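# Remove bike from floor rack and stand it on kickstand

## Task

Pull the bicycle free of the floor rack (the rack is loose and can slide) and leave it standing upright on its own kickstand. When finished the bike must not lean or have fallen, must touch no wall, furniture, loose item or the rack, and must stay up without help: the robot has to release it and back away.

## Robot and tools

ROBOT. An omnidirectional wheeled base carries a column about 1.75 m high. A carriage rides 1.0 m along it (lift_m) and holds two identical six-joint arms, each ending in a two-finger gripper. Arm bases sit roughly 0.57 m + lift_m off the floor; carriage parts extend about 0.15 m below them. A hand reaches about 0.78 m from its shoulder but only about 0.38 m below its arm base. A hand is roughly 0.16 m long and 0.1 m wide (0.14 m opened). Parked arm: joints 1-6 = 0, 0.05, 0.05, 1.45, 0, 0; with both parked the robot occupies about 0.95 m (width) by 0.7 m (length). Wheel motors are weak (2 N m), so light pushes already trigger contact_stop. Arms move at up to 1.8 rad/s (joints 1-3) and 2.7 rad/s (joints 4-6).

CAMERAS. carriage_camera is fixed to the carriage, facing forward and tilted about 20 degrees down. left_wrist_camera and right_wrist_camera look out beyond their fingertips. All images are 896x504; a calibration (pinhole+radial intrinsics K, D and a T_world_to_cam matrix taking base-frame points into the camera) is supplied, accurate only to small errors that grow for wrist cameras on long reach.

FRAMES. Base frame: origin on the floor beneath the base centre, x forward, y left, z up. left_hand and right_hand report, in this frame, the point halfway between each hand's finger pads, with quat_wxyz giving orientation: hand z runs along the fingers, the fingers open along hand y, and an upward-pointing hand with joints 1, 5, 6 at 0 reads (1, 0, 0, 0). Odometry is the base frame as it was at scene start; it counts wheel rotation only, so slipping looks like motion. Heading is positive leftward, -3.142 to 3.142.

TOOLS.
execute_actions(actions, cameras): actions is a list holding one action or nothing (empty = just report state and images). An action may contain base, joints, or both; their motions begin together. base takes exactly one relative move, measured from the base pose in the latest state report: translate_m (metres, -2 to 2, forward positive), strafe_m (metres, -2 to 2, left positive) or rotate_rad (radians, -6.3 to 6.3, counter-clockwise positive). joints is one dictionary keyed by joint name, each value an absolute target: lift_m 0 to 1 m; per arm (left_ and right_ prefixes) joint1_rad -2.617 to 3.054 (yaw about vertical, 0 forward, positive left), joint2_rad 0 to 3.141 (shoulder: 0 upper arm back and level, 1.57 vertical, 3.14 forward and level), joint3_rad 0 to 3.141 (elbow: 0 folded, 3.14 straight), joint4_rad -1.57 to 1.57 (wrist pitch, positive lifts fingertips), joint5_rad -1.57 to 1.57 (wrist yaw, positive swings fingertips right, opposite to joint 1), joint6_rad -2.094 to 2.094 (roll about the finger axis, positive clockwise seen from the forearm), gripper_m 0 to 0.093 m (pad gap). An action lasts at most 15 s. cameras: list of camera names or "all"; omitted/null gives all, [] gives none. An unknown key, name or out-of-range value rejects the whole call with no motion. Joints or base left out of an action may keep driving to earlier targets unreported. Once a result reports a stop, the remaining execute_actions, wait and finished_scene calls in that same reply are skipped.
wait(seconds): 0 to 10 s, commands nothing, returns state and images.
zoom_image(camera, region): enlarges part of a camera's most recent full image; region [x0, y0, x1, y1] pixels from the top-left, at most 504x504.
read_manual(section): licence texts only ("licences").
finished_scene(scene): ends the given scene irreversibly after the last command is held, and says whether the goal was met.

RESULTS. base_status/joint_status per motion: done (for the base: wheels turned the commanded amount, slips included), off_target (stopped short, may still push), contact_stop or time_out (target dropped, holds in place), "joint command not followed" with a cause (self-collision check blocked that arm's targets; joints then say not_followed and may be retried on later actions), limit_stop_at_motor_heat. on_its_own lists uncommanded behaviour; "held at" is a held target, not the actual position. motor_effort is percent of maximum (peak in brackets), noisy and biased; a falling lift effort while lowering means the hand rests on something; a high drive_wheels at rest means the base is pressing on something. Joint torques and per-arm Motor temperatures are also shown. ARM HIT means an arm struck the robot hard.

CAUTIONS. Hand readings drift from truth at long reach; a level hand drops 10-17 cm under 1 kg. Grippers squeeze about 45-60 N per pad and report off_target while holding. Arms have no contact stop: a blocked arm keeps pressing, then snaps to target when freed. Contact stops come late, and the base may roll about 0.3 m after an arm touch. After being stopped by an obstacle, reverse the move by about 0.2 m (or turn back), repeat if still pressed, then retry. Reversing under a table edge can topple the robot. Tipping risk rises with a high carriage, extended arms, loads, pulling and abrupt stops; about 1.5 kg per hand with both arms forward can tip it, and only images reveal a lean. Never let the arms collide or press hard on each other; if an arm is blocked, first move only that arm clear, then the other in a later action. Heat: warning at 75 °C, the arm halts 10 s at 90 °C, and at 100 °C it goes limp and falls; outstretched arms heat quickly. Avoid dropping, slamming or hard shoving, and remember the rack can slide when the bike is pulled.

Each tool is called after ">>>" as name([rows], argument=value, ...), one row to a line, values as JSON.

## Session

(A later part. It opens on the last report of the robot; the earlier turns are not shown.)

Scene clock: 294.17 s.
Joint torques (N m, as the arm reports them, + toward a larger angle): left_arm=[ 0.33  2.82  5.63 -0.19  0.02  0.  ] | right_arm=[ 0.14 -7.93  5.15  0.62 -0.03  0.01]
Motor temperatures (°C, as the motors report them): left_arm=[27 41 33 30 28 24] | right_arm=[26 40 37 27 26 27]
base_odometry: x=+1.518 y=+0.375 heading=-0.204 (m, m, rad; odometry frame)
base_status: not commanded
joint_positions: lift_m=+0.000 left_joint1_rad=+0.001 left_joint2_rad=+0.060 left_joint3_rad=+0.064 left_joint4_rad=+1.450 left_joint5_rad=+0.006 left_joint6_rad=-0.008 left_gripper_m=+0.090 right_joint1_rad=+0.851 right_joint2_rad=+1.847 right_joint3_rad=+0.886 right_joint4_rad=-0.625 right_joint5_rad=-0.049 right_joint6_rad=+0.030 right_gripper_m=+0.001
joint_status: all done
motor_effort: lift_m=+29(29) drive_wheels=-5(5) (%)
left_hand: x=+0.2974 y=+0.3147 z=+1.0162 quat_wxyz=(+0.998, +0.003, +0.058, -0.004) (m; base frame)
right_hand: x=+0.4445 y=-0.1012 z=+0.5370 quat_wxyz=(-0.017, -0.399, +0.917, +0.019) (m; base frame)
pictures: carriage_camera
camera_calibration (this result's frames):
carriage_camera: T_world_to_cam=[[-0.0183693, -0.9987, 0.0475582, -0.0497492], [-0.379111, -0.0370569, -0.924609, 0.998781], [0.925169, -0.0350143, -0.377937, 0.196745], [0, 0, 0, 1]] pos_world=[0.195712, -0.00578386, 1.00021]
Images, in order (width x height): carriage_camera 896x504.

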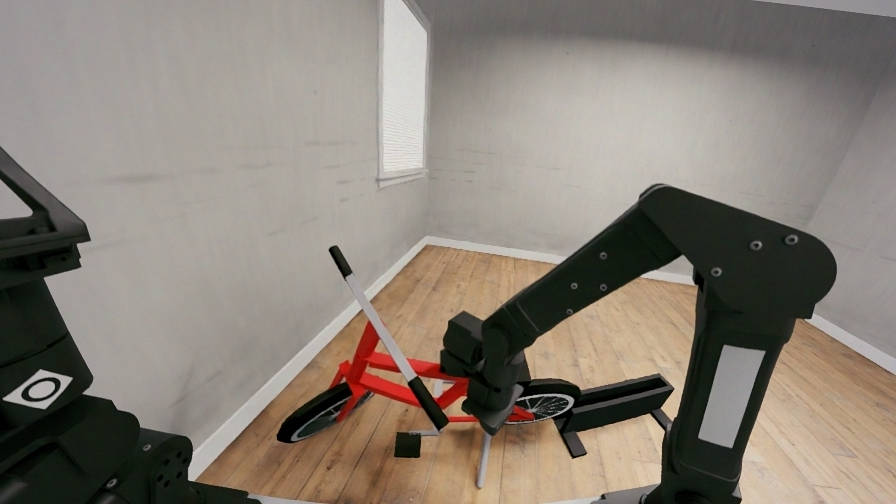

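>>> execute_actions([
  {"joints":{"right_joint1_rad":0.35}},
], cameras=[])

>>> execute_actions([
  {"joints":{"right_joint2_rad":1.95,"right_joint3_rad":1.05,"right_joint4_rad":-0.7}},
], cameras=[])

>>> execute_actions([
  {"base":{"strafe_m":0.14},"joints":{"right_joint1_rad":0.35}},
], cameras=["carriage_camera","right_wrist_camera"])

Scene clock: 303.03 s.
Joint torques (N m, as the arm reports them, + toward a larger angle): left_arm=[ 0.31  2.86  5.58 -0.19  0.01  0.  ] | right_arm=[ 0.3  -7.94  5.19  0.6  -0.05  0.01]
Motor temperatures (°C, as the motors report them): left_arm=[27 41 33 30 28 24] | right_arm=[26 39 36 27 26 27]
base_odometry: x=+1.518 y=+0.375 heading=-0.204 (m, m, rad; odometry frame)
base_status: not commanded
joint_positions: lift_m=+0.000 left_joint1_rad=+0.001 left_joint2_rad=+0.060 left_joint3_rad=+0.064 left_joint4_rad=+1.450 left_joint5_rad=+0.006 left_joint6_rad=-0.008 left_gripper_m=+0.090 right_joint1_rad=+0.349 right_joint2_rad=+1.847 right_joint3_rad=+0.886 right_joint4_rad=-0.623 right_joint5_rad=-0.048 right_joint6_rad=+0.030 right_gripper_m=+0.001
joint_status: all done
motor_effort: lift_m=+29(30) drive_wheels=-4(6) (%)
left_hand: x=+0.2974 y=+0.3147 z=+1.0162 quat_wxyz=(+0.998, +0.003, +0.058, -0.004) (m; base frame)
right_hand: x=+0.5264 y=-0.2127 z=+0.5370 quat_wxyz=(-0.011, -0.159, +0.987, +0.022) (m; base frame)
pictures: none
No camera images: the call's "cameras" was empty. Leave "cameras" out to get every camera's image.

Scene clock: 303.80 s.
Joint torques (N m, as the arm reports them, + toward a larger angle): left_arm=[ 0.32  2.85  5.62 -0.19  0.02  0.  ] | right_arm=[ 0.26 -8.87  6.48  0.49 -0.05  0.01]
Motor temperatures (°C, as the motors report them): left_arm=[27 41 33 30 28 24] | right_arm=[26 39 36 27 26 27]
base_odometry: x=+1.518 y=+0.375 heading=-0.204 (m, m, rad; odometry frame)
base_status: not commanded
joint_positions: lift_m=+0.000 left_joint1_rad=+0.001 left_joint2_rad=+0.060 left_joint3_rad=+0.064 left_joint4_rad=+1.450 left_joint5_rad=+0.006 left_joint6_rad=-0.008 left_gripper_m=+0.090 right_joint1_rad=+0.349 right_joint2_rad=+1.944 right_joint3_rad=+1.043 right_joint4_rad=-0.694 right_joint5_rad=-0.048 right_joint6_rad=+0.030 right_gripper_m=+0.001
joint_status: all done
motor_effort: lift_m=+29(29) drive_wheels=-6(5) (%)
left_hand: x=+0.2974 y=+0.3147 z=+1.0162 quat_wxyz=(+0.998, +0.003, +0.058, -0.004) (m; base frame)
right_hand: x=+0.5554 y=-0.2021 z=+0.5406 quat_wxyz=(-0.016, -0.159, +0.987, +0.021) (m; base frame)
pictures: none
No camera images: the call's "cameras" was empty. Leave "cameras" out to get every camera's image.

Scene clock: 305.57 s.
Joint torques (N m, as the arm reports them, + toward a larger angle): left_arm=[ 0.35  2.87  5.59 -0.19  0.02  0.  ] | right_arm=[ 0.32 -8.72  6.47  0.49 -0.05  0.01]
Motor temperatures (°C, as the motors report them): left_arm=[27 41 33 30 28 24] | right_arm=[26 39 36 27 26 27]
base_odometry: x=+1.547 y=+0.512 heading=-0.204 (m, m, rad; odometry frame)
base_status: done
joint_positions: lift_m=+0.000 left_joint1_rad=+0.001 left_joint2_rad=+0.060 left_joint3_rad=+0.064 left_joint4_rad=+1.450 left_joint5_rad=+0.006 left_joint6_rad=-0.008 left_gripper_m=+0.090 right_joint1_rad=+0.349 right_joint2_rad=+1.944 right_joint3_rad=+1.043 right_joint4_rad=-0.695 right_joint5_rad=-0.048 right_joint6_rad=+0.030 right_gripper_m=+0.001
joint_status: all done
motor_effort: lift_m=+28(29) drive_wheels=-7(50) (%)
left_hand: x=+0.2974 y=+0.3147 z=+1.0162 quat_wxyz=(+0.998, +0.003, +0.058, -0.004) (m; base frame)
right_hand: x=+0.5553 y=-0.2022 z=+0.5406 quat_wxyz=(-0.017, -0.159, +0.987, +0.021) (m; base frame)
pictures: carriage_camera, right_wrist_camera
camera_calibration (this result's frames):
carriage_camera: T_world_to_cam=[[-0.0183693, -0.9987, 0.0475582, -0.0497492], [-0.379111, -0.0370569, -0.924609, 0.998781], [0.925169, -0.0350143, -0.377937, 0.196746], [0, 0, 0, 1]] pos_world=[0.195712, -0.00578386, 1.00021]
right_wrist_camera: T_world_to_cam=[[0.296075, -0.955137, 0.00731144, -0.368382], [-0.742035, -0.225184, 0.631408, 0.0276528], [-0.601434, -0.192369, -0.775417, 0.838609], [0, 0, 0, 1]] pos_world=[0.633956, -0.184306, 0.635505]
Images, in order (width x height): carriage_camera 896x504, right_wrist_camera 896x504.

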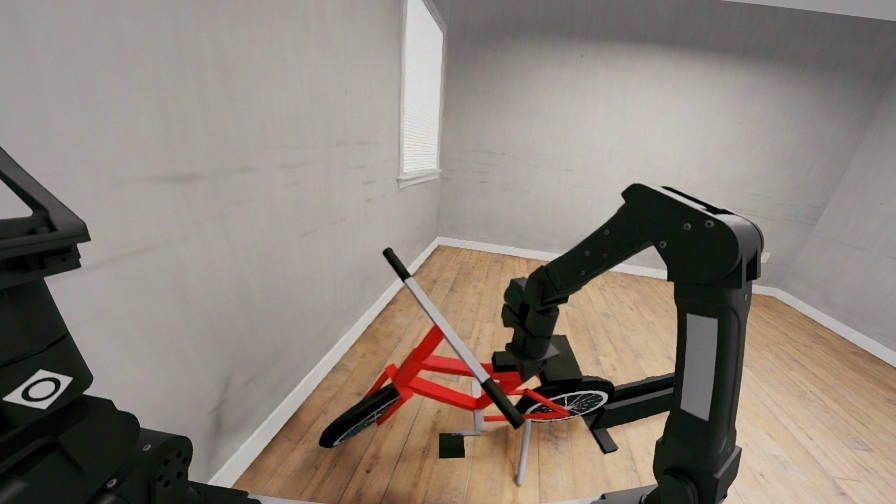

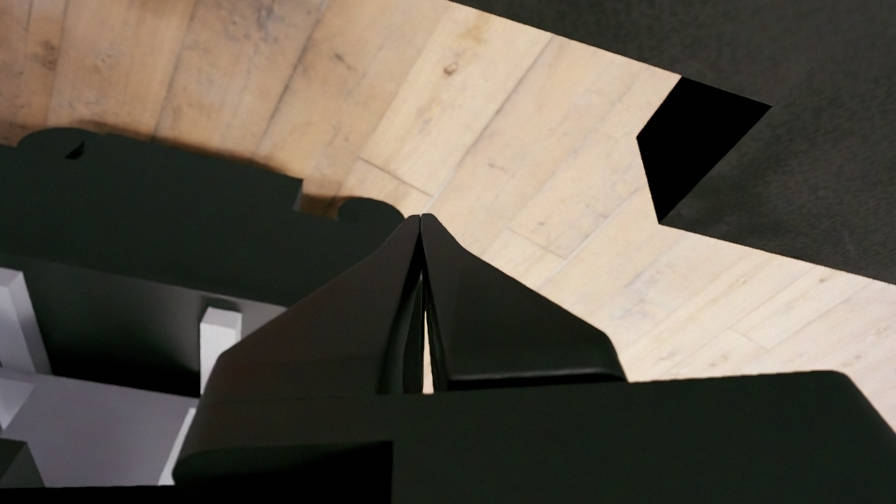

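>>> execute_actions([
  {"base":{"translate_m":0.06},"joints":{"right_joint1_rad":0.2}},
], cameras=[])

>>> execute_actions([
  {"joints":{"right_joint3_rad":0.85,"right_joint4_rad":-0.55}},
], cameras=["carriage_camera","right_wrist_camera"])

Scene clock: 313.90 s.
Joint torques (N m, as the arm reports them, + toward a larger angle): left_arm=[ 0.32  2.83  5.62 -0.18  0.02  0.  ] | right_arm=[ 0.84 -8.66  6.53  0.62 -0.03  0.  ]
Motor temperatures (°C, as the motors report them): left_arm=[27 40 33 29 28 24] | right_arm=[26 39 36 27 26 27]
base_odometry: x=+1.605 y=+0.500 heading=-0.203 (m, m, rad; odometry frame)
base_status: done
joint_positions: lift_m=+0.000 left_joint1_rad=+0.001 left_joint2_rad=+0.060 left_joint3_rad=+0.064 left_joint4_rad=+1.450 left_joint5_rad=+0.006 left_joint6_rad=-0.008 left_gripper_m=+0.090 right_joint1_rad=+0.194 right_joint2_rad=+1.944 right_joint3_rad=+1.043 right_joint4_rad=-0.709 right_joint5_rad=-0.050 right_joint6_rad=+0.030 right_gripper_m=+0.001
joint_status: all done
motor_effort: lift_m=+30(29) drive_wheels=-12(43) (%)
left_hand: x=+0.2974 y=+0.3147 z=+1.0162 quat_wxyz=(+0.998, +0.003, +0.058, -0.004) (m; base frame)
right_hand: x=+0.5659 y=-0.2484 z=+0.5407 quat_wxyz=(-0.022, -0.081, +0.996, +0.022) (m; base frame)
pictures: none
No camera images: the call's "cameras" was empty. Leave "cameras" out to get every camera's image.

Scene clock: 314.70 s.
Joint torques (N m, as the arm reports them, + toward a larger angle): left_arm=[ 0.32  2.89  5.61 -0.19  0.02  0.  ] | right_arm=[ 0.83 -2.43 -0.09  0.93 -0.03  0.01]
Motor temperatures (°C, as the motors report them): left_arm=[27 40 33 29 28 24] | right_arm=[26 39 36 27 26 27]
base_odometry: x=+1.605 y=+0.500 heading=-0.203 (m, m, rad; odometry frame)
base_status: not commanded
joint_positions: lift_m=+0.000 left_joint1_rad=+0.001 left_joint2_rad=+0.060 left_joint3_rad=+0.064 left_joint4_rad=+1.450 left_joint5_rad=+0.006 left_joint6_rad=-0.008 left_gripper_m=+0.090 right_joint1_rad=+0.194 right_joint2_rad=+1.874 right_joint3_rad=+0.921 right_joint4_rad=-0.560 right_joint5_rad=-0.050 right_joint6_rad=+0.030 right_gripper_m=+0.001
joint_status: right_joint3_rad off_target (ended at +0.920, target +0.850); the others done
motor_effort: lift_m=+30(29) drive_wheels=-10(12) (%)
left_hand: x=+0.2974 y=+0.3147 z=+1.0162 quat_wxyz=(+0.998, +0.003, +0.058, -0.004) (m; base frame)
right_hand: x=+0.5639 y=-0.2488 z=+0.5368 quat_wxyz=(+0.026, -0.083, +0.996, +0.028) (m; base frame)
pictures: carriage_camera, right_wrist_camera
camera_calibration (this result's frames):
carriage_camera: T_world_to_cam=[[-0.0183693, -0.9987, 0.0475582, -0.0497492], [-0.379111, -0.0370569, -0.924609, 0.998781], [0.925169, -0.0350143, -0.377937, 0.196746], [0, 0, 0, 1]] pos_world=[0.195712, -0.00578386, 1.00021]
right_wrist_camera: T_world_to_cam=[[0.144494, -0.989505, 0.00138237, -0.335318], [-0.816127, -0.118386, 0.565616, 0.129583], [-0.559516, -0.0828565, -0.824668, 0.861893], [0, 0, 0, 1]] pos_world=[0.63645, -0.245045, 0.637944]
Images, in order (width x height): carriage_camera 896x504, right_wrist_camera 896x504.

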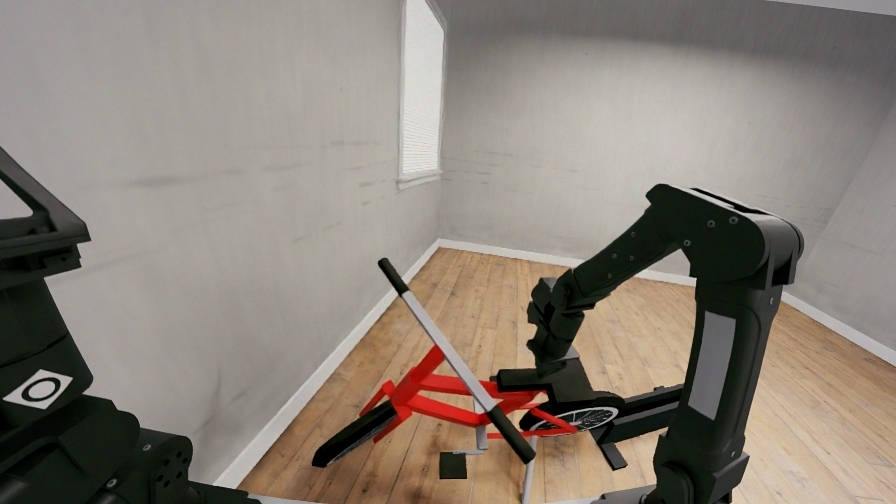

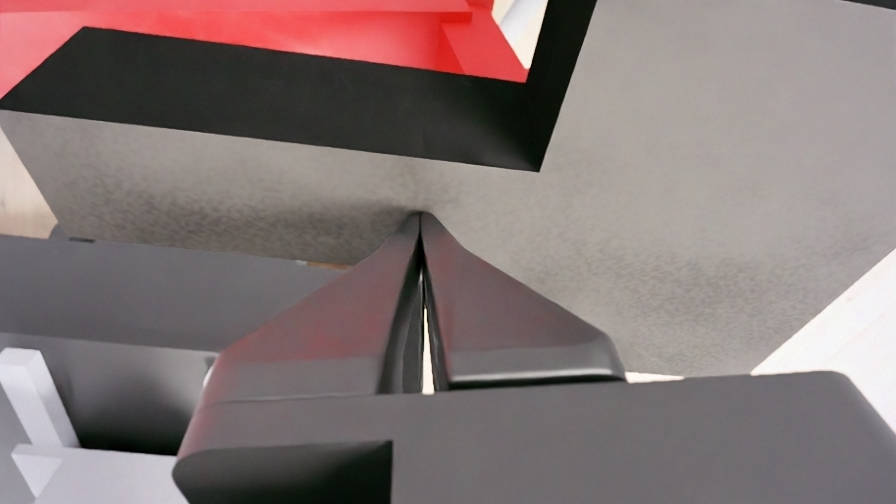

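Pressing on the seat; drag left.

>>> execute_actions([
  {"joints":{"right_joint1_rad":0.34,"right_joint3_rad":0.87}},
], cameras=[])

>>> execute_actions([
  {"joints":{"lift_m":0.12,"right_joint3_rad":0.95}},
], cameras=[])

>>> execute_actions([
  {"base":{"translate_m":-0.55}},
], cameras=["carriage_camera"])

>>> zoom_image(camera="carriage_camera", region=[300, 250, 700, 450])

Scene clock: 324.10 s.
Joint torques (N m, as the arm reports them, + toward a larger angle): left_arm=[ 0.31  2.9   5.58 -0.2   0.02 -0.01] | right_arm=[ 0.19 -2.85  2.28  1.06 -0.32  0.01]
Motor temperatures (°C, as the motors report them): left_arm=[27 40 33 29 28 24] | right_arm=[26 37 36 27 26 27]
base_odometry: x=+1.605 y=+0.500 heading=-0.203 (m, m, rad; odometry frame)
base_status: not commanded
joint_positions: lift_m=+0.000 left_joint1_rad=+0.001 left_joint2_rad=+0.060 left_joint3_rad=+0.064 left_joint4_rad=+1.450 left_joint5_rad=+0.006 left_joint6_rad=-0.008 left_gripper_m=+0.090 right_joint1_rad=+0.340 right_joint2_rad=+1.882 right_joint3_rad=+0.911 right_joint4_rad=-0.587 right_joint5_rad=-0.024 right_joint6_rad=+0.030 right_gripper_m=+0.001
joint_status: all done
motor_effort: lift_m=+29(29) drive_wheels=-7(10) (%)
left_hand: x=+0.2974 y=+0.3147 z=+1.0162 quat_wxyz=(+0.998, +0.003, +0.058, -0.004) (m; base frame)
right_hand: x=+0.5411 y=-0.2144 z=+0.5323 quat_wxyz=(+0.004, -0.155, +0.988, +0.013) (m; base frame)
pictures: none
No camera images: the call's "cameras" was empty. Leave "cameras" out to get every camera's image.

Scene clock: 325.10 s.
Joint torques (N m, as the arm reports them, + toward a larger angle): left_arm=[ 0.33  2.85  5.61 -0.2   0.03 -0.01] | right_arm=[ 0.19 -9.03  6.4   0.62 -0.09  0.01]
Motor temperatures (°C, as the motors report them): left_arm=[27 40 33 29 28 24] | right_arm=[26 37 36 27 26 27]
base_odometry: x=+1.605 y=+0.500 heading=-0.203 (m, m, rad; odometry frame)
base_status: not commanded
joint_positions: lift_m=+0.120 left_joint1_rad=+0.001 left_joint2_rad=+0.060 left_joint3_rad=+0.064 left_joint4_rad=+1.450 left_joint5_rad=+0.005 left_joint6_rad=-0.008 left_gripper_m=+0.090 right_joint1_rad=+0.340 right_joint2_rad=+1.951 right_joint3_rad=+0.939 right_joint4_rad=-0.551 right_joint5_rad=-0.044 right_joint6_rad=+0.030 right_gripper_m=+0.001
joint_status: all done
motor_effort: lift_m=+35(44) drive_wheels=-7(8) (%)
left_hand: x=+0.2974 y=+0.3149 z=+1.1358 quat_wxyz=(+0.998, +0.002, +0.058, -0.004) (m; base frame)
right_hand: x=+0.5481 y=-0.2083 z=+0.6381 quat_wxyz=(-0.001, -0.155, +0.988, +0.022) (m; base frame)
pictures: none
No camera images: the call's "cameras" was empty. Leave "cameras" out to get every camera's image.

Scene clock: 328.37 s.
Joint torques (N m, as the arm reports them, + toward a larger angle): left_arm=[ 0.33  2.86  5.62 -0.19  0.03  0.  ] | right_arm=[ 0.21 -9.02  6.54  0.6  -0.09  0.01]
Motor temperatures (°C, as the motors report them): left_arm=[27 40 33 29 28 24] | right_arm=[26 37 36 27 26 27]
base_odometry: x=+1.067 y=+0.611 heading=-0.203 (m, m, rad; odometry frame)
base_status: done
joint_positions: lift_m=+0.120 left_joint1_rad=+0.001 left_joint2_rad=+0.060 left_joint3_rad=+0.064 left_joint4_rad=+1.450 left_joint5_rad=+0.005 left_joint6_rad=-0.008 left_gripper_m=+0.090 right_joint1_rad=+0.340 right_joint2_rad=+1.951 right_joint3_rad=+0.939 right_joint4_rad=-0.550 right_joint5_rad=-0.045 right_joint6_rad=+0.030 right_gripper_m=+0.001
joint_status: not commanded
motor_effort: lift_m=+34(35) drive_wheels=-6(64) (%)
left_hand: x=+0.2974 y=+0.3149 z=+1.1358 quat_wxyz=(+0.998, +0.002, +0.058, -0.004) (m; base frame)
right_hand: x=+0.5484 y=-0.2081 z=+0.6381 quat_wxyz=(+0.000, -0.155, +0.988, +0.023) (m; base frame)
pictures: carriage_camera
camera_calibration (this result's frames):
carriage_camera: T_world_to_cam=[[-0.0183693, -0.9987, 0.0475582, -0.0554378], [-0.379111, -0.0370569, -0.924609, 1.10938], [0.925169, -0.0350143, -0.377937, 0.241952], [0, 0, 0, 1]] pos_world=[0.195712, -0.00578386, 1.11982]
Images, in order (width x height): carriage_camera 896x504.

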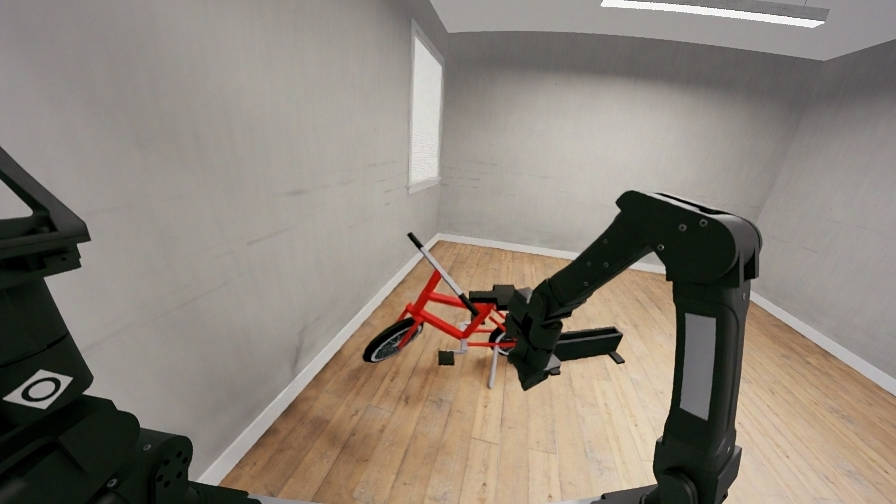

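Region (300, 250, 700, 450) of carriage_camera's 896x504 image, scaled by 1.260, with more detail than that image has.

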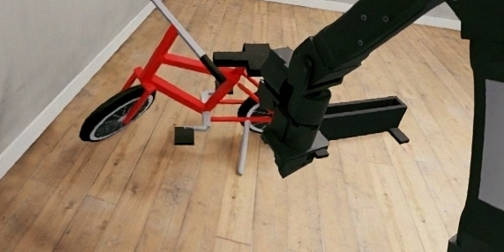

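>>> execute_actions([
  {"joints":{"right_joint1_rad":-0.5}},
], cameras=["carriage_camera"])

>>> zoom_image(camera="carriage_camera", region=[340, 250, 660, 410])

Scene clock: 342.97 s.
Joint torques (N m, as the arm reports them, + toward a larger angle): left_arm=[ 0.34  2.86  5.62 -0.18  0.02 -0.01] | right_arm=[ 0.47 -9.    6.43  0.6  -0.09  0.02]
Motor temperatures (°C, as the motors report them): left_arm=[27 39 33 29 28 24] | right_arm=[26 38 36 27 26 27]
base_odometry: x=+1.067 y=+0.611 heading=-0.203 (m, m, rad; odometry frame)
base_status: not commanded
joint_positions: lift_m=+0.120 left_joint1_rad=+0.001 left_joint2_rad=+0.060 left_joint3_rad=+0.064 left_joint4_rad=+1.450 left_joint5_rad=+0.005 left_joint6_rad=-0.008 left_gripper_m=+0.090 right_joint1_rad=-0.502 right_joint2_rad=+1.951 right_joint3_rad=+0.939 right_joint4_rad=-0.546 right_joint5_rad=-0.047 right_joint6_rad=+0.030 right_gripper_m=+0.001
joint_status: all done
motor_effort: lift_m=+35(34) drive_wheels=-4(2) (%)
left_hand: x=+0.2974 y=+0.3149 z=+1.1358 quat_wxyz=(+0.998, +0.002, +0.058, -0.004) (m; base frame)
right_hand: x=+0.5358 y=-0.4539 z=+0.6382 quat_wxyz=(+0.011, +0.263, +0.965, +0.021) (m; base frame)
pictures: carriage_camera
camera_calibration (this result's frames):
carriage_camera: T_world_to_cam=[[-0.0183693, -0.9987, 0.0475582, -0.0554378], [-0.379111, -0.0370569, -0.924609, 1.10938], [0.925169, -0.0350143, -0.377937, 0.241952], [0, 0, 0, 1]] pos_world=[0.195712, -0.00578386, 1.11982]
Images, in order (width x height): carriage_camera 896x504.

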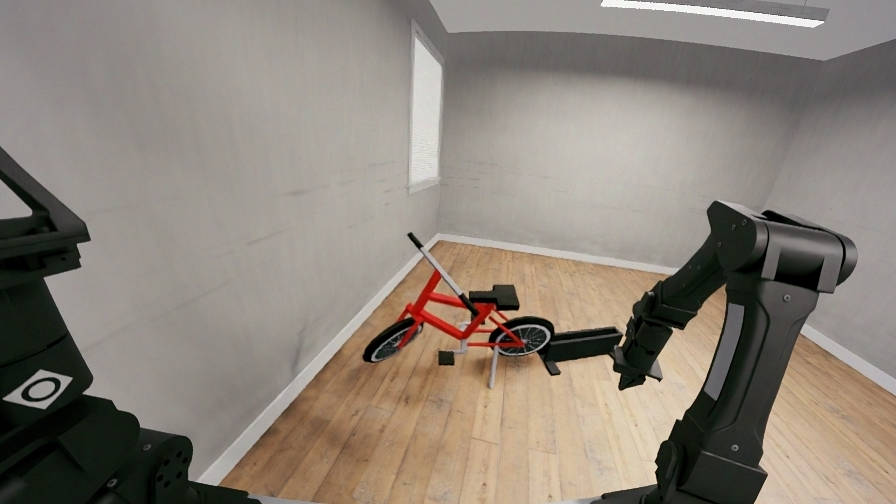

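Region (340, 250, 660, 410) of carriage_camera's 896x504 image, scaled by 1.575, with more detail than that image has.

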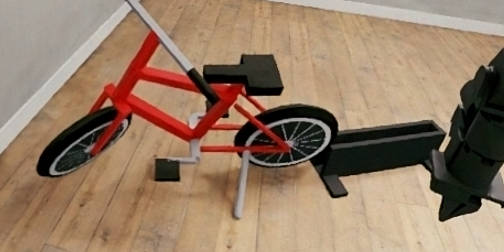

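>>> execute_actions([
  {"base":{"translate_m":0.53},"joints":{"right_joint1_rad":0.42,"right_joint6_rad":-1.15,"right_gripper_m":0.09,"right_joint3_rad":1.0,"right_joint4_rad":-0.62}},
], cameras=["carriage_camera","right_wrist_camera"])

Scene clock: 362.47 s.
Joint torques (N m, as the arm reports them, + toward a larger angle): left_arm=[ 0.31  2.87  5.63 -0.2   0.04  0.  ] | right_arm=[-0.02 -9.16  6.47  0.47 -0.1  -0.06]
Motor temperatures (°C, as the motors report them): left_arm=[27 39 33 29 28 24] | right_arm=[26 39 37 27 26 27]
base_odometry: x=+1.586 y=+0.505 heading=-0.203 (m, m, rad; odometry frame)
base_status: done
joint_positions: lift_m=+0.120 left_joint1_rad=+0.001 left_joint2_rad=+0.060 left_joint3_rad=+0.064 left_joint4_rad=+1.450 left_joint5_rad=+0.005 left_joint6_rad=-0.008 left_gripper_m=+0.090 right_joint1_rad=+0.423 right_joint2_rad=+1.951 right_joint3_rad=+0.990 right_joint4_rad=-0.616 right_joint5_rad=-0.050 right_joint6_rad=-1.142 right_gripper_m=+0.090
joint_status: all done
motor_effort: lift_m=+35(34) drive_wheels=-10(76) (%)
left_hand: x=+0.2974 y=+0.3150 z=+1.1358 quat_wxyz=(+0.998, +0.002, +0.058, -0.004) (m; base frame)
right_hand: x=+0.5430 y=-0.1822 z=+0.6477 quat_wxyz=(+0.006, -0.705, +0.709, +0.025) (m; base frame)
pictures: carriage_camera, right_wrist_camera
camera_calibration (this result's frames):
carriage_camera: T_world_to_cam=[[-0.0183693, -0.9987, 0.0475582, -0.0554378], [-0.379111, -0.0370569, -0.924609, 1.10938], [0.925169, -0.0350143, -0.377937, 0.241952], [0, 0, 0, 1]] pos_world=[0.195712, -0.00578386, 1.11982]
right_wrist_camera: T_world_to_cam=[[0.999308, -0.026014, 0.0266011, -0.571468], [-0.0365892, -0.816814, 0.575739, -0.499468], [0.00675088, -0.576314, -0.817201, 0.544963], [0, 0, 0, 1]] pos_world=[0.549118, -0.108769, 0.748109]
Images, in order (width x height): carriage_camera 896x504, right_wrist_camera 896x504.

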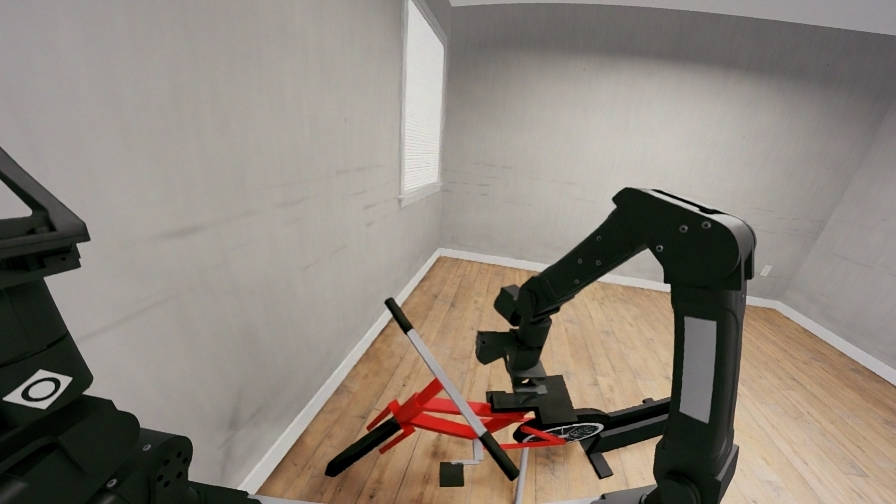

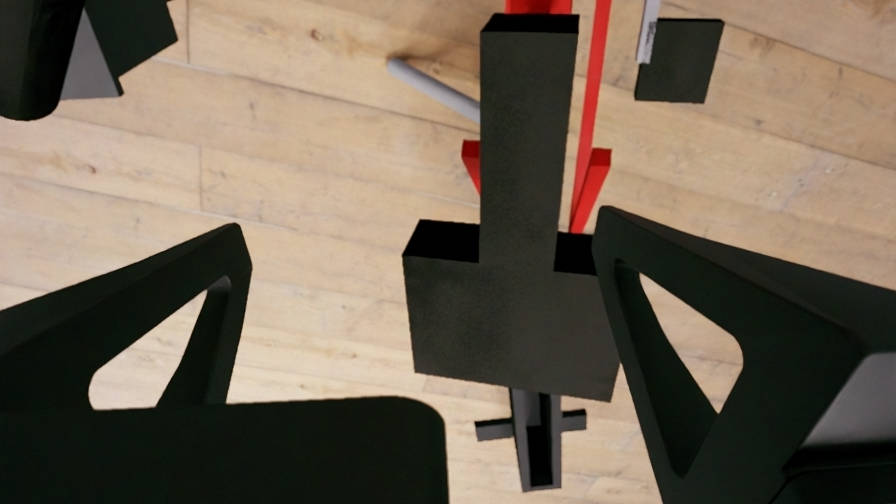

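>>> execute_actions([
  {"base":{"strafe_m":0.07}},
], cameras=[])

>>> execute_actions([
  {"base":{"translate_m":0.035},"joints":{"lift_m":0.05}},
], cameras=["right_wrist_camera"])

Scene clock: 379.10 s.
Joint torques (N m, as the arm reports them, + toward a larger angle): left_arm=[ 0.31  2.85  5.61 -0.2   0.04  0.  ] | right_arm=[-0.13 -9.06  6.49  0.47 -0.11 -0.05]
Motor temperatures (°C, as the motors report them): left_arm=[27 38 33 29 28 24] | right_arm=[26 39 37 27 26 27]
base_odometry: x=+1.600 y=+0.573 heading=-0.203 (m, m, rad; odometry frame)
base_status: done
joint_positions: lift_m=+0.120 left_joint1_rad=+0.001 left_joint2_rad=+0.060 left_joint3_rad=+0.064 left_joint4_rad=+1.451 left_joint5_rad=+0.005 left_joint6_rad=-0.008 left_gripper_m=+0.090 right_joint1_rad=+0.423 right_joint2_rad=+1.951 right_joint3_rad=+0.990 right_joint4_rad=-0.616 right_joint5_rad=-0.050 right_joint6_rad=-1.142 right_gripper_m=+0.090
joint_status: not commanded
motor_effort: lift_m=+34(35) drive_wheels=-7(46) (%)
left_hand: x=+0.2973 y=+0.3150 z=+1.1358 quat_wxyz=(+0.998, +0.002, +0.058, -0.004) (m; base frame)
right_hand: x=+0.5429 y=-0.1823 z=+0.6477 quat_wxyz=(+0.006, -0.705, +0.709, +0.025) (m; base frame)
pictures: none
No camera images: the call's "cameras" was empty. Leave "cameras" out to get every camera's image.

Scene clock: 380.17 s.
Joint torques (N m, as the arm reports them, + toward a larger angle): left_arm=[ 0.3   2.86  5.61 -0.2   0.05  0.  ] | right_arm=[ 0.31 -7.55  6.56  0.6  -0.06  0.07]
Motor temperatures (°C, as the motors report them): left_arm=[27 38 33 29 28 24] | right_arm=[26 39 37 27 26 27]
base_odometry: x=+1.635 y=+0.566 heading=-0.202 (m, m, rad; odometry frame)
base_status: done
joint_positions: lift_m=+0.050 left_joint1_rad=+0.001 left_joint2_rad=+0.060 left_joint3_rad=+0.064 left_joint4_rad=+1.450 left_joint5_rad=+0.004 left_joint6_rad=-0.008 left_gripper_m=+0.090 right_joint1_rad=+0.419 right_joint2_rad=+1.933 right_joint3_rad=+0.990 right_joint4_rad=-0.631 right_joint5_rad=-0.055 right_joint6_rad=-1.160 right_gripper_m=+0.090
joint_status: all done
motor_effort: lift_m=+28(31) drive_wheels=-10(39) (%)
left_hand: x=+0.2974 y=+0.3151 z=+1.0663 quat_wxyz=(+0.998, +0.002, +0.058, -0.004) (m; base frame)
right_hand: x=+0.5423 y=-0.1829 z=+0.5834 quat_wxyz=(+0.008, -0.710, +0.704, +0.027) (m; base frame)
pictures: right_wrist_camera
camera_calibration (this result's frames):
right_wrist_camera: T_world_to_cam=[[0.999543, -0.0132699, 0.0271745, -0.567275], [-0.0264097, -0.820808, 0.570594, -0.466276], [0.0147333, -0.57105, -0.820783, 0.490749], [0, 0, 0, 1]] pos_world=[0.547471, -0.110009, 0.684268]
Images, in order (width x height): right_wrist_camera 896x504.

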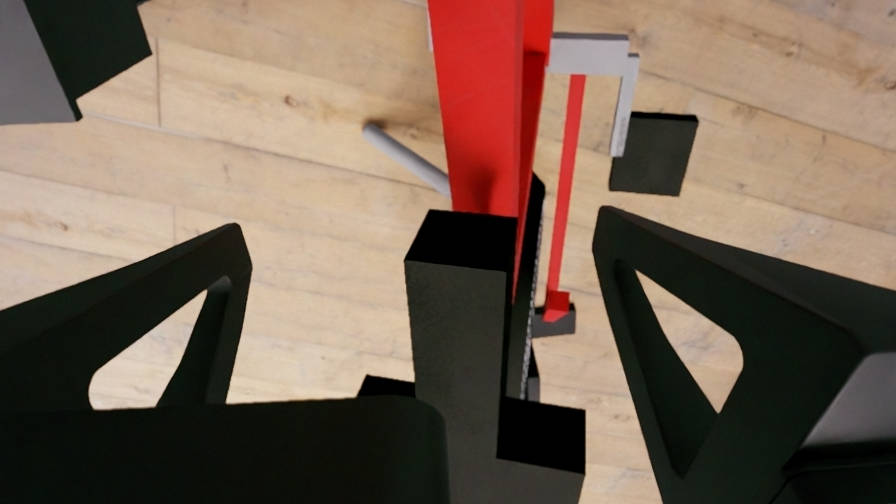

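>>> execute_actions([
  {"base":{"strafe_m":0.045},"joints":{"lift_m":0.075}},
], cameras=[])

>>> execute_actions([
  {"joints":{"lift_m":0.02}},
], cameras=[])

>>> execute_actions([
  {"joints":{"right_gripper_m":0.0}},
], cameras=["right_wrist_camera"])

>>> execute_actions([
  {"base":{"strafe_m":0.07},"joints":{"right_gripper_m":0.0}},
], cameras=["carriage_camera"])

Scene clock: 393.00 s.
Joint torques (N m, as the arm reports them, + toward a larger angle): left_arm=[ 0.34  2.82  5.63 -0.18  0.06 -0.01] | right_arm=[ 0.99 -7.83  6.27  0.99  0.02  0.17]
Motor temperatures (°C, as the motors report them): left_arm=[27 38 33 29 28 24] | right_arm=[26 39 37 27 26 27]
base_odometry: x=+1.644 y=+0.610 heading=-0.203 (m, m, rad; odometry frame)
base_status: done
joint_positions: lift_m=+0.075 left_joint1_rad=+0.001 left_joint2_rad=+0.060 left_joint3_rad=+0.064 left_joint4_rad=+1.450 left_joint5_rad=+0.003 left_joint6_rad=-0.008 left_gripper_m=+0.090 right_joint1_rad=+0.411 right_joint2_rad=+1.938 right_joint3_rad=+0.992 right_joint4_rad=-0.676 right_joint5_rad=-0.061 right_joint6_rad=-1.171 right_gripper_m=+0.090
joint_status: all done
motor_effort: lift_m=+37(43) drive_wheels=-3(49) (%)
left_hand: x=+0.2973 y=+0.3152 z=+1.0908 quat_wxyz=(+0.998, +0.001, +0.058, -0.004) (m; base frame)
right_hand: x=+0.5333 y=-0.1885 z=+0.6073 quat_wxyz=(-0.012, -0.710, +0.703, +0.038) (m; base frame)
pictures: none
No camera images: the call's "cameras" was empty. Leave "cameras" out to get every camera's image.

Scene clock: 394.27 s.
Joint torques (N m, as the arm reports them, + toward a larger angle): left_arm=[ 0.29  2.85  5.81 -0.18  0.05 -0.01] | right_arm=[ 0.71 -8.51  4.58  0.66 -0.07  0.11]
Motor temperatures (°C, as the motors report them): left_arm=[27 38 33 29 28 24] | right_arm=[26 39 37 27 26 27]
base_odometry: x=+1.644 y=+0.610 heading=-0.203 (m, m, rad; odometry frame)
base_status: not commanded
joint_positions: lift_m=+0.020 left_joint1_rad=+0.001 left_joint2_rad=+0.060 left_joint3_rad=+0.062 left_joint4_rad=+1.450 left_joint5_rad=+0.003 left_joint6_rad=-0.008 left_gripper_m=+0.090 right_joint1_rad=+0.415 right_joint2_rad=+1.943 right_joint3_rad=+1.015 right_joint4_rad=-0.631 right_joint5_rad=-0.055 right_joint6_rad=-1.159 right_gripper_m=+0.090
joint_status: all done
motor_effort: lift_m=+27(27) drive_wheels=+10(11) (%)
left_hand: x=+0.2980 y=+0.3152 z=+1.0357 quat_wxyz=(+0.998, +0.001, +0.059, -0.004) (m; base frame)
right_hand: x=+0.5507 y=-0.1805 z=+0.5554 quat_wxyz=(+0.016, -0.708, +0.705, +0.024) (m; base frame)
pictures: none
No camera images: the call's "cameras" was empty. Leave "cameras" out to get every camera's image.

Scene clock: 394.97 s.
Joint torques (N m, as the arm reports them, + toward a larger angle): left_arm=[ 0.3   2.84  5.84 -0.18  0.05 -0.01] | right_arm=[ 0.72 -8.56  4.58  0.67 -0.07  0.08]
Motor temperatures (°C, as the motors report them): left_arm=[27 38 33 29 28 24] | right_arm=[26 39 37 27 26 27]
base_odometry: x=+1.644 y=+0.610 heading=-0.203 (m, m, rad; odometry frame)
base_status: not commanded
joint_positions: lift_m=+0.020 left_joint1_rad=+0.001 left_joint2_rad=+0.060 left_joint3_rad=+0.062 left_joint4_rad=+1.450 left_joint5_rad=+0.003 left_joint6_rad=-0.008 left_gripper_m=+0.090 right_joint1_rad=+0.415 right_joint2_rad=+1.943 right_joint3_rad=+1.015 right_joint4_rad=-0.630 right_joint5_rad=-0.054 right_joint6_rad=-1.159 right_gripper_m=+0.001
joint_status: all done
motor_effort: lift_m=+28(28) drive_wheels=+10(7) (%)
left_hand: x=+0.2980 y=+0.3152 z=+1.0357 quat_wxyz=(+0.998, +0.001, +0.059, -0.004) (m; base frame)
right_hand: x=+0.5510 y=-0.1806 z=+0.5554 quat_wxyz=(+0.016, -0.708, +0.706, +0.023) (m; base frame)
pictures: right_wrist_camera
camera_calibration (this result's frames):
right_wrist_camera: T_world_to_cam=[[0.998927, -0.0180325, 0.0426566, -0.584248], [-0.0390282, -0.823633, 0.565778, -0.439091], [0.024931, -0.566836, -0.823454, 0.465533], [0, 0, 0, 1]] pos_world=[0.554878, -0.108304, 0.656695]
Images, in order (width x height): right_wrist_camera 896x504.

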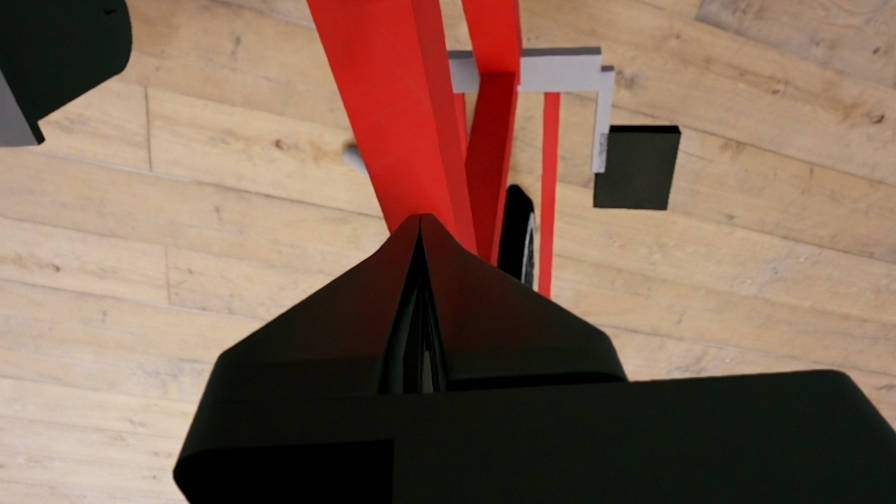

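Scene clock: 396.37 s.
Joint torques (N m, as the arm reports them, + toward a larger angle): left_arm=[ 0.31  2.85  5.83 -0.19  0.05  0.  ] | right_arm=[ 1.39 -8.58  4.61  0.57 -0.34 -0.09]
Motor temperatures (°C, as the motors report them): left_arm=[27 38 33 29 28 24] | right_arm=[26 39 37 27 26 27]
base_odometry: x=+1.658 y=+0.679 heading=-0.203 (m, m, rad; odometry frame)
base_status: done
joint_positions: lift_m=+0.020 left_joint1_rad=+0.001 left_joint2_rad=+0.060 left_joint3_rad=+0.062 left_joint4_rad=+1.450 left_joint5_rad=+0.003 left_joint6_rad=-0.008 left_gripper_m=+0.090 right_joint1_rad=+0.408 right_joint2_rad=+1.943 right_joint3_rad=+1.015 right_joint4_rad=-0.615 right_joint5_rad=-0.030 right_joint6_rad=-1.137 right_gripper_m=+0.001
joint_status: all done
motor_effort: lift_m=+28(27) drive_wheels=-6(54) (%)
left_hand: x=+0.2980 y=+0.3152 z=+1.0357 quat_wxyz=(+0.998, +0.001, +0.059, -0.004) (m; base frame)
right_hand: x=+0.5568 y=-0.1850 z=+0.5553 quat_wxyz=(+0.018, -0.698, +0.716, +0.009) (m; base frame)
pictures: carriage_camera
camera_calibration (this result's frames):
carriage_camera: T_world_to_cam=[[-0.0183693, -0.9987, 0.0475582, -0.0507061], [-0.379111, -0.0370569, -0.924609, 1.01738], [0.925169, -0.0350143, -0.377937, 0.20435], [0, 0, 0, 1]] pos_world=[0.195712, -0.00578386, 1.02033]
Images, in order (width x height): carriage_camera 896x504.

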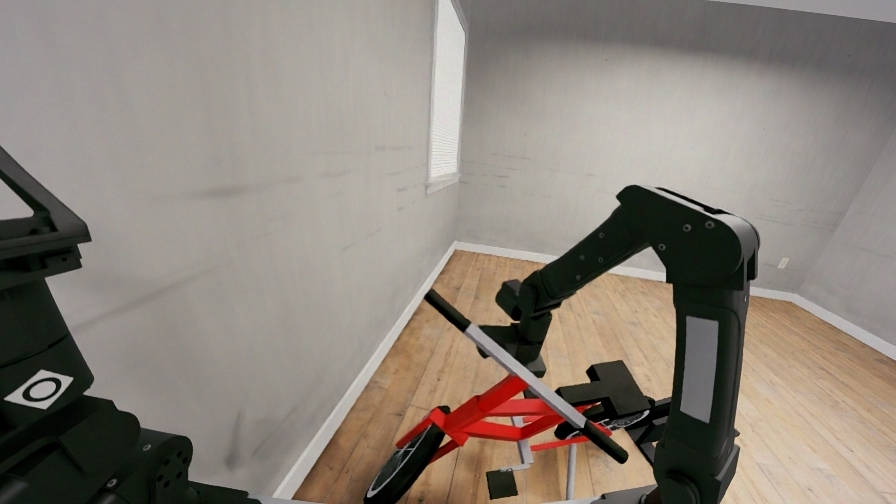

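>>> execute_actions([
  {"base":{"strafe_m":0.08},"joints":{"right_gripper_m":0.0}},
], cameras=[])

>>> execute_actions([
  {"base":{"strafe_m":-0.03},"joints":{"lift_m":0.25}},
], cameras=[])

>>> execute_actions([
  {"base":{"translate_m":-0.6},"joints":{"right_joint1_rad":-0.5}},
], cameras=["carriage_camera"])

>>> zoom_image(camera="carriage_camera", region=[380, 240, 720, 420])

Scene clock: 411.73 s.
Joint torques (N m, as the arm reports them, + toward a larger angle): left_arm=[ 0.3   2.85  5.85 -0.19  0.06  0.  ] | right_arm=[ 1.31 -8.58  4.6   0.49 -0.3  -0.06]
Motor temperatures (°C, as the motors report them): left_arm=[27 38 33 29 28 24] | right_arm=[26 39 36 27 26 27]
base_odometry: x=+1.675 y=+0.757 heading=-0.203 (m, m, rad; odometry frame)
base_status: done
joint_positions: lift_m=+0.020 left_joint1_rad=+0.001 left_joint2_rad=+0.060 left_joint3_rad=+0.062 left_joint4_rad=+1.450 left_joint5_rad=+0.003 left_joint6_rad=-0.008 left_gripper_m=+0.090 right_joint1_rad=+0.409 right_joint2_rad=+1.943 right_joint3_rad=+1.015 right_joint4_rad=-0.607 right_joint5_rad=-0.033 right_joint6_rad=-1.143 right_gripper_m=+0.001
joint_status: all done
motor_effort: lift_m=+28(27) drive_wheels=-5(51) (%)
left_hand: x=+0.2980 y=+0.3152 z=+1.0357 quat_wxyz=(+0.998, +0.001, +0.059, -0.004) (m; base frame)
right_hand: x=+0.5584 y=-0.1834 z=+0.5554 quat_wxyz=(+0.023, -0.700, +0.713, +0.009) (m; base frame)
pictures: none
No camera images: the call's "cameras" was empty. Leave "cameras" out to get every camera's image.

Scene clock: 413.20 s.
Joint torques (N m, as the arm reports them, + toward a larger angle): left_arm=[ 0.3   2.88  5.8  -0.2   0.06  0.  ] | right_arm=[ 0.29 -9.11  6.33  0.46 -0.19 -0.07]
Motor temperatures (°C, as the motors report them): left_arm=[27 38 33 29 28 24] | right_arm=[26 39 36 27 26 27]
base_odometry: x=+1.670 y=+0.733 heading=-0.203 (m, m, rad; odometry frame)
base_status: strafe_m contact_stop (by the wheels' count: -0.024 of -0.030)
joint_positions: lift_m=+0.250 left_joint1_rad=+0.001 left_joint2_rad=+0.060 left_joint3_rad=+0.062 left_joint4_rad=+1.451 left_joint5_rad=+0.003 left_joint6_rad=-0.008 left_gripper_m=+0.090 right_joint1_rad=+0.419 right_joint2_rad=+1.952 right_joint3_rad=+0.991 right_joint4_rad=-0.613 right_joint5_rad=-0.044 right_joint6_rad=-1.141 right_gripper_m=+0.001
joint_status: all done
motor_effort: lift_m=+36(46) drive_wheels=+0(59) (%)
left_hand: x=+0.2980 y=+0.3153 z=+1.2651 quat_wxyz=(+0.998, +0.001, +0.059, -0.003) (m; base frame)
right_hand: x=+0.5450 y=-0.1838 z=+0.7777 quat_wxyz=(+0.007, -0.703, +0.711, +0.021) (m; base frame)
pictures: none
No camera images: the call's "cameras" was empty. Leave "cameras" out to get every camera's image.

not run: a stop came earlier in this reply.

Region (380, 240, 720, 420) of carriage_camera's 896x504 image, scaled by 1.482, with more detail than that image has; it fills the top 267 rows of this view, and the rest is white.

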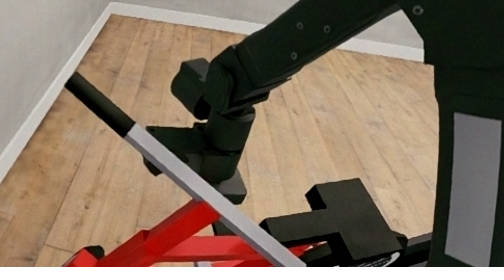

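>>> execute_actions([
  {"base":{"translate_m":-0.6},"joints":{"right_joint1_rad":-0.5}},
], cameras=["carriage_camera"])

>>> zoom_image(camera="carriage_camera", region=[340, 240, 720, 430])

Scene clock: 422.73 s.
Joint torques (N m, as the arm reports them, + toward a larger angle): left_arm=[ 0.3   2.8   5.81 -0.18  0.06 -0.01] | right_arm=[ 0.32 -9.14  6.33  0.45 -0.14 -0.07]
Motor temperatures (°C, as the motors report them): left_arm=[27 38 33 29 28 24] | right_arm=[26 40 37 27 26 27]
base_odometry: x=+1.082 y=+0.855 heading=-0.203 (m, m, rad; odometry frame)
base_status: done
joint_positions: lift_m=+0.250 left_joint1_rad=+0.001 left_joint2_rad=+0.060 left_joint3_rad=+0.062 left_joint4_rad=+1.451 left_joint5_rad=+0.003 left_joint6_rad=-0.008 left_gripper_m=+0.090 right_joint1_rad=-0.501 right_joint2_rad=+1.952 right_joint3_rad=+0.991 right_joint4_rad=-0.613 right_joint5_rad=-0.047 right_joint6_rad=-1.142 right_gripper_m=+0.001
joint_status: all done
motor_effort: lift_m=+36(35) drive_wheels=-5(46) (%)
left_hand: x=+0.2979 y=+0.3153 z=+1.2652 quat_wxyz=(+0.998, +0.001, +0.059, -0.003) (m; base frame)
right_hand: x=+0.5406 y=-0.4561 z=+0.7777 quat_wxyz=(+0.016, -0.315, +0.949, +0.017) (m; base frame)
pictures: carriage_camera
camera_calibration (this result's frames):
carriage_camera: T_world_to_cam=[[-0.0183693, -0.9987, 0.0475582, -0.0616176], [-0.379111, -0.0370569, -0.924609, 1.22952], [0.925169, -0.0350143, -0.377937, 0.291062], [0, 0, 0, 1]] pos_world=[0.195712, -0.00578386, 1.24976]
Images, in order (width x height): carriage_camera 896x504.

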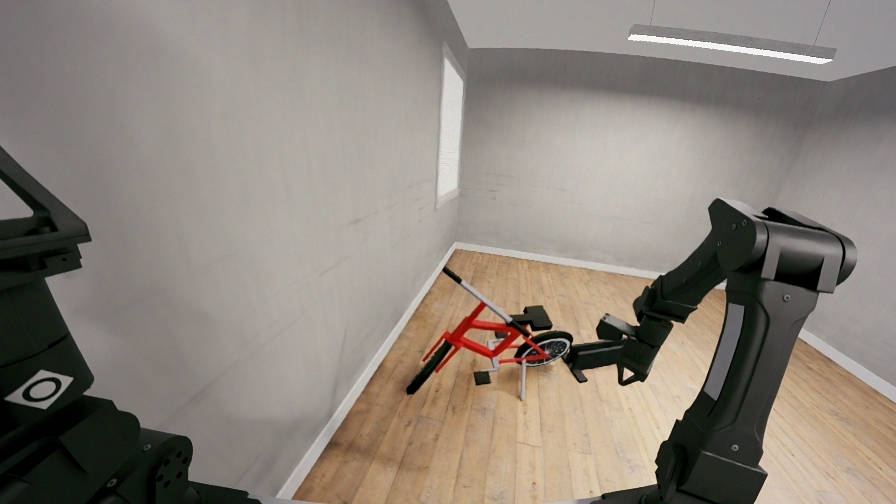

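Region (340, 240, 720, 430) of carriage_camera's 896x504 image, scaled by 1.326, with more detail than that image has.

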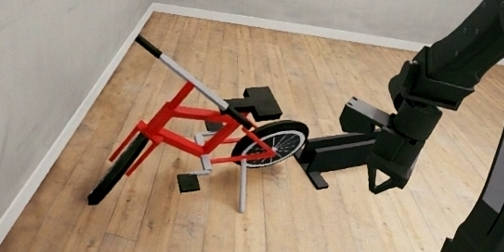

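>>> finished_scene(scene=2)

The scene is finished: the task was done.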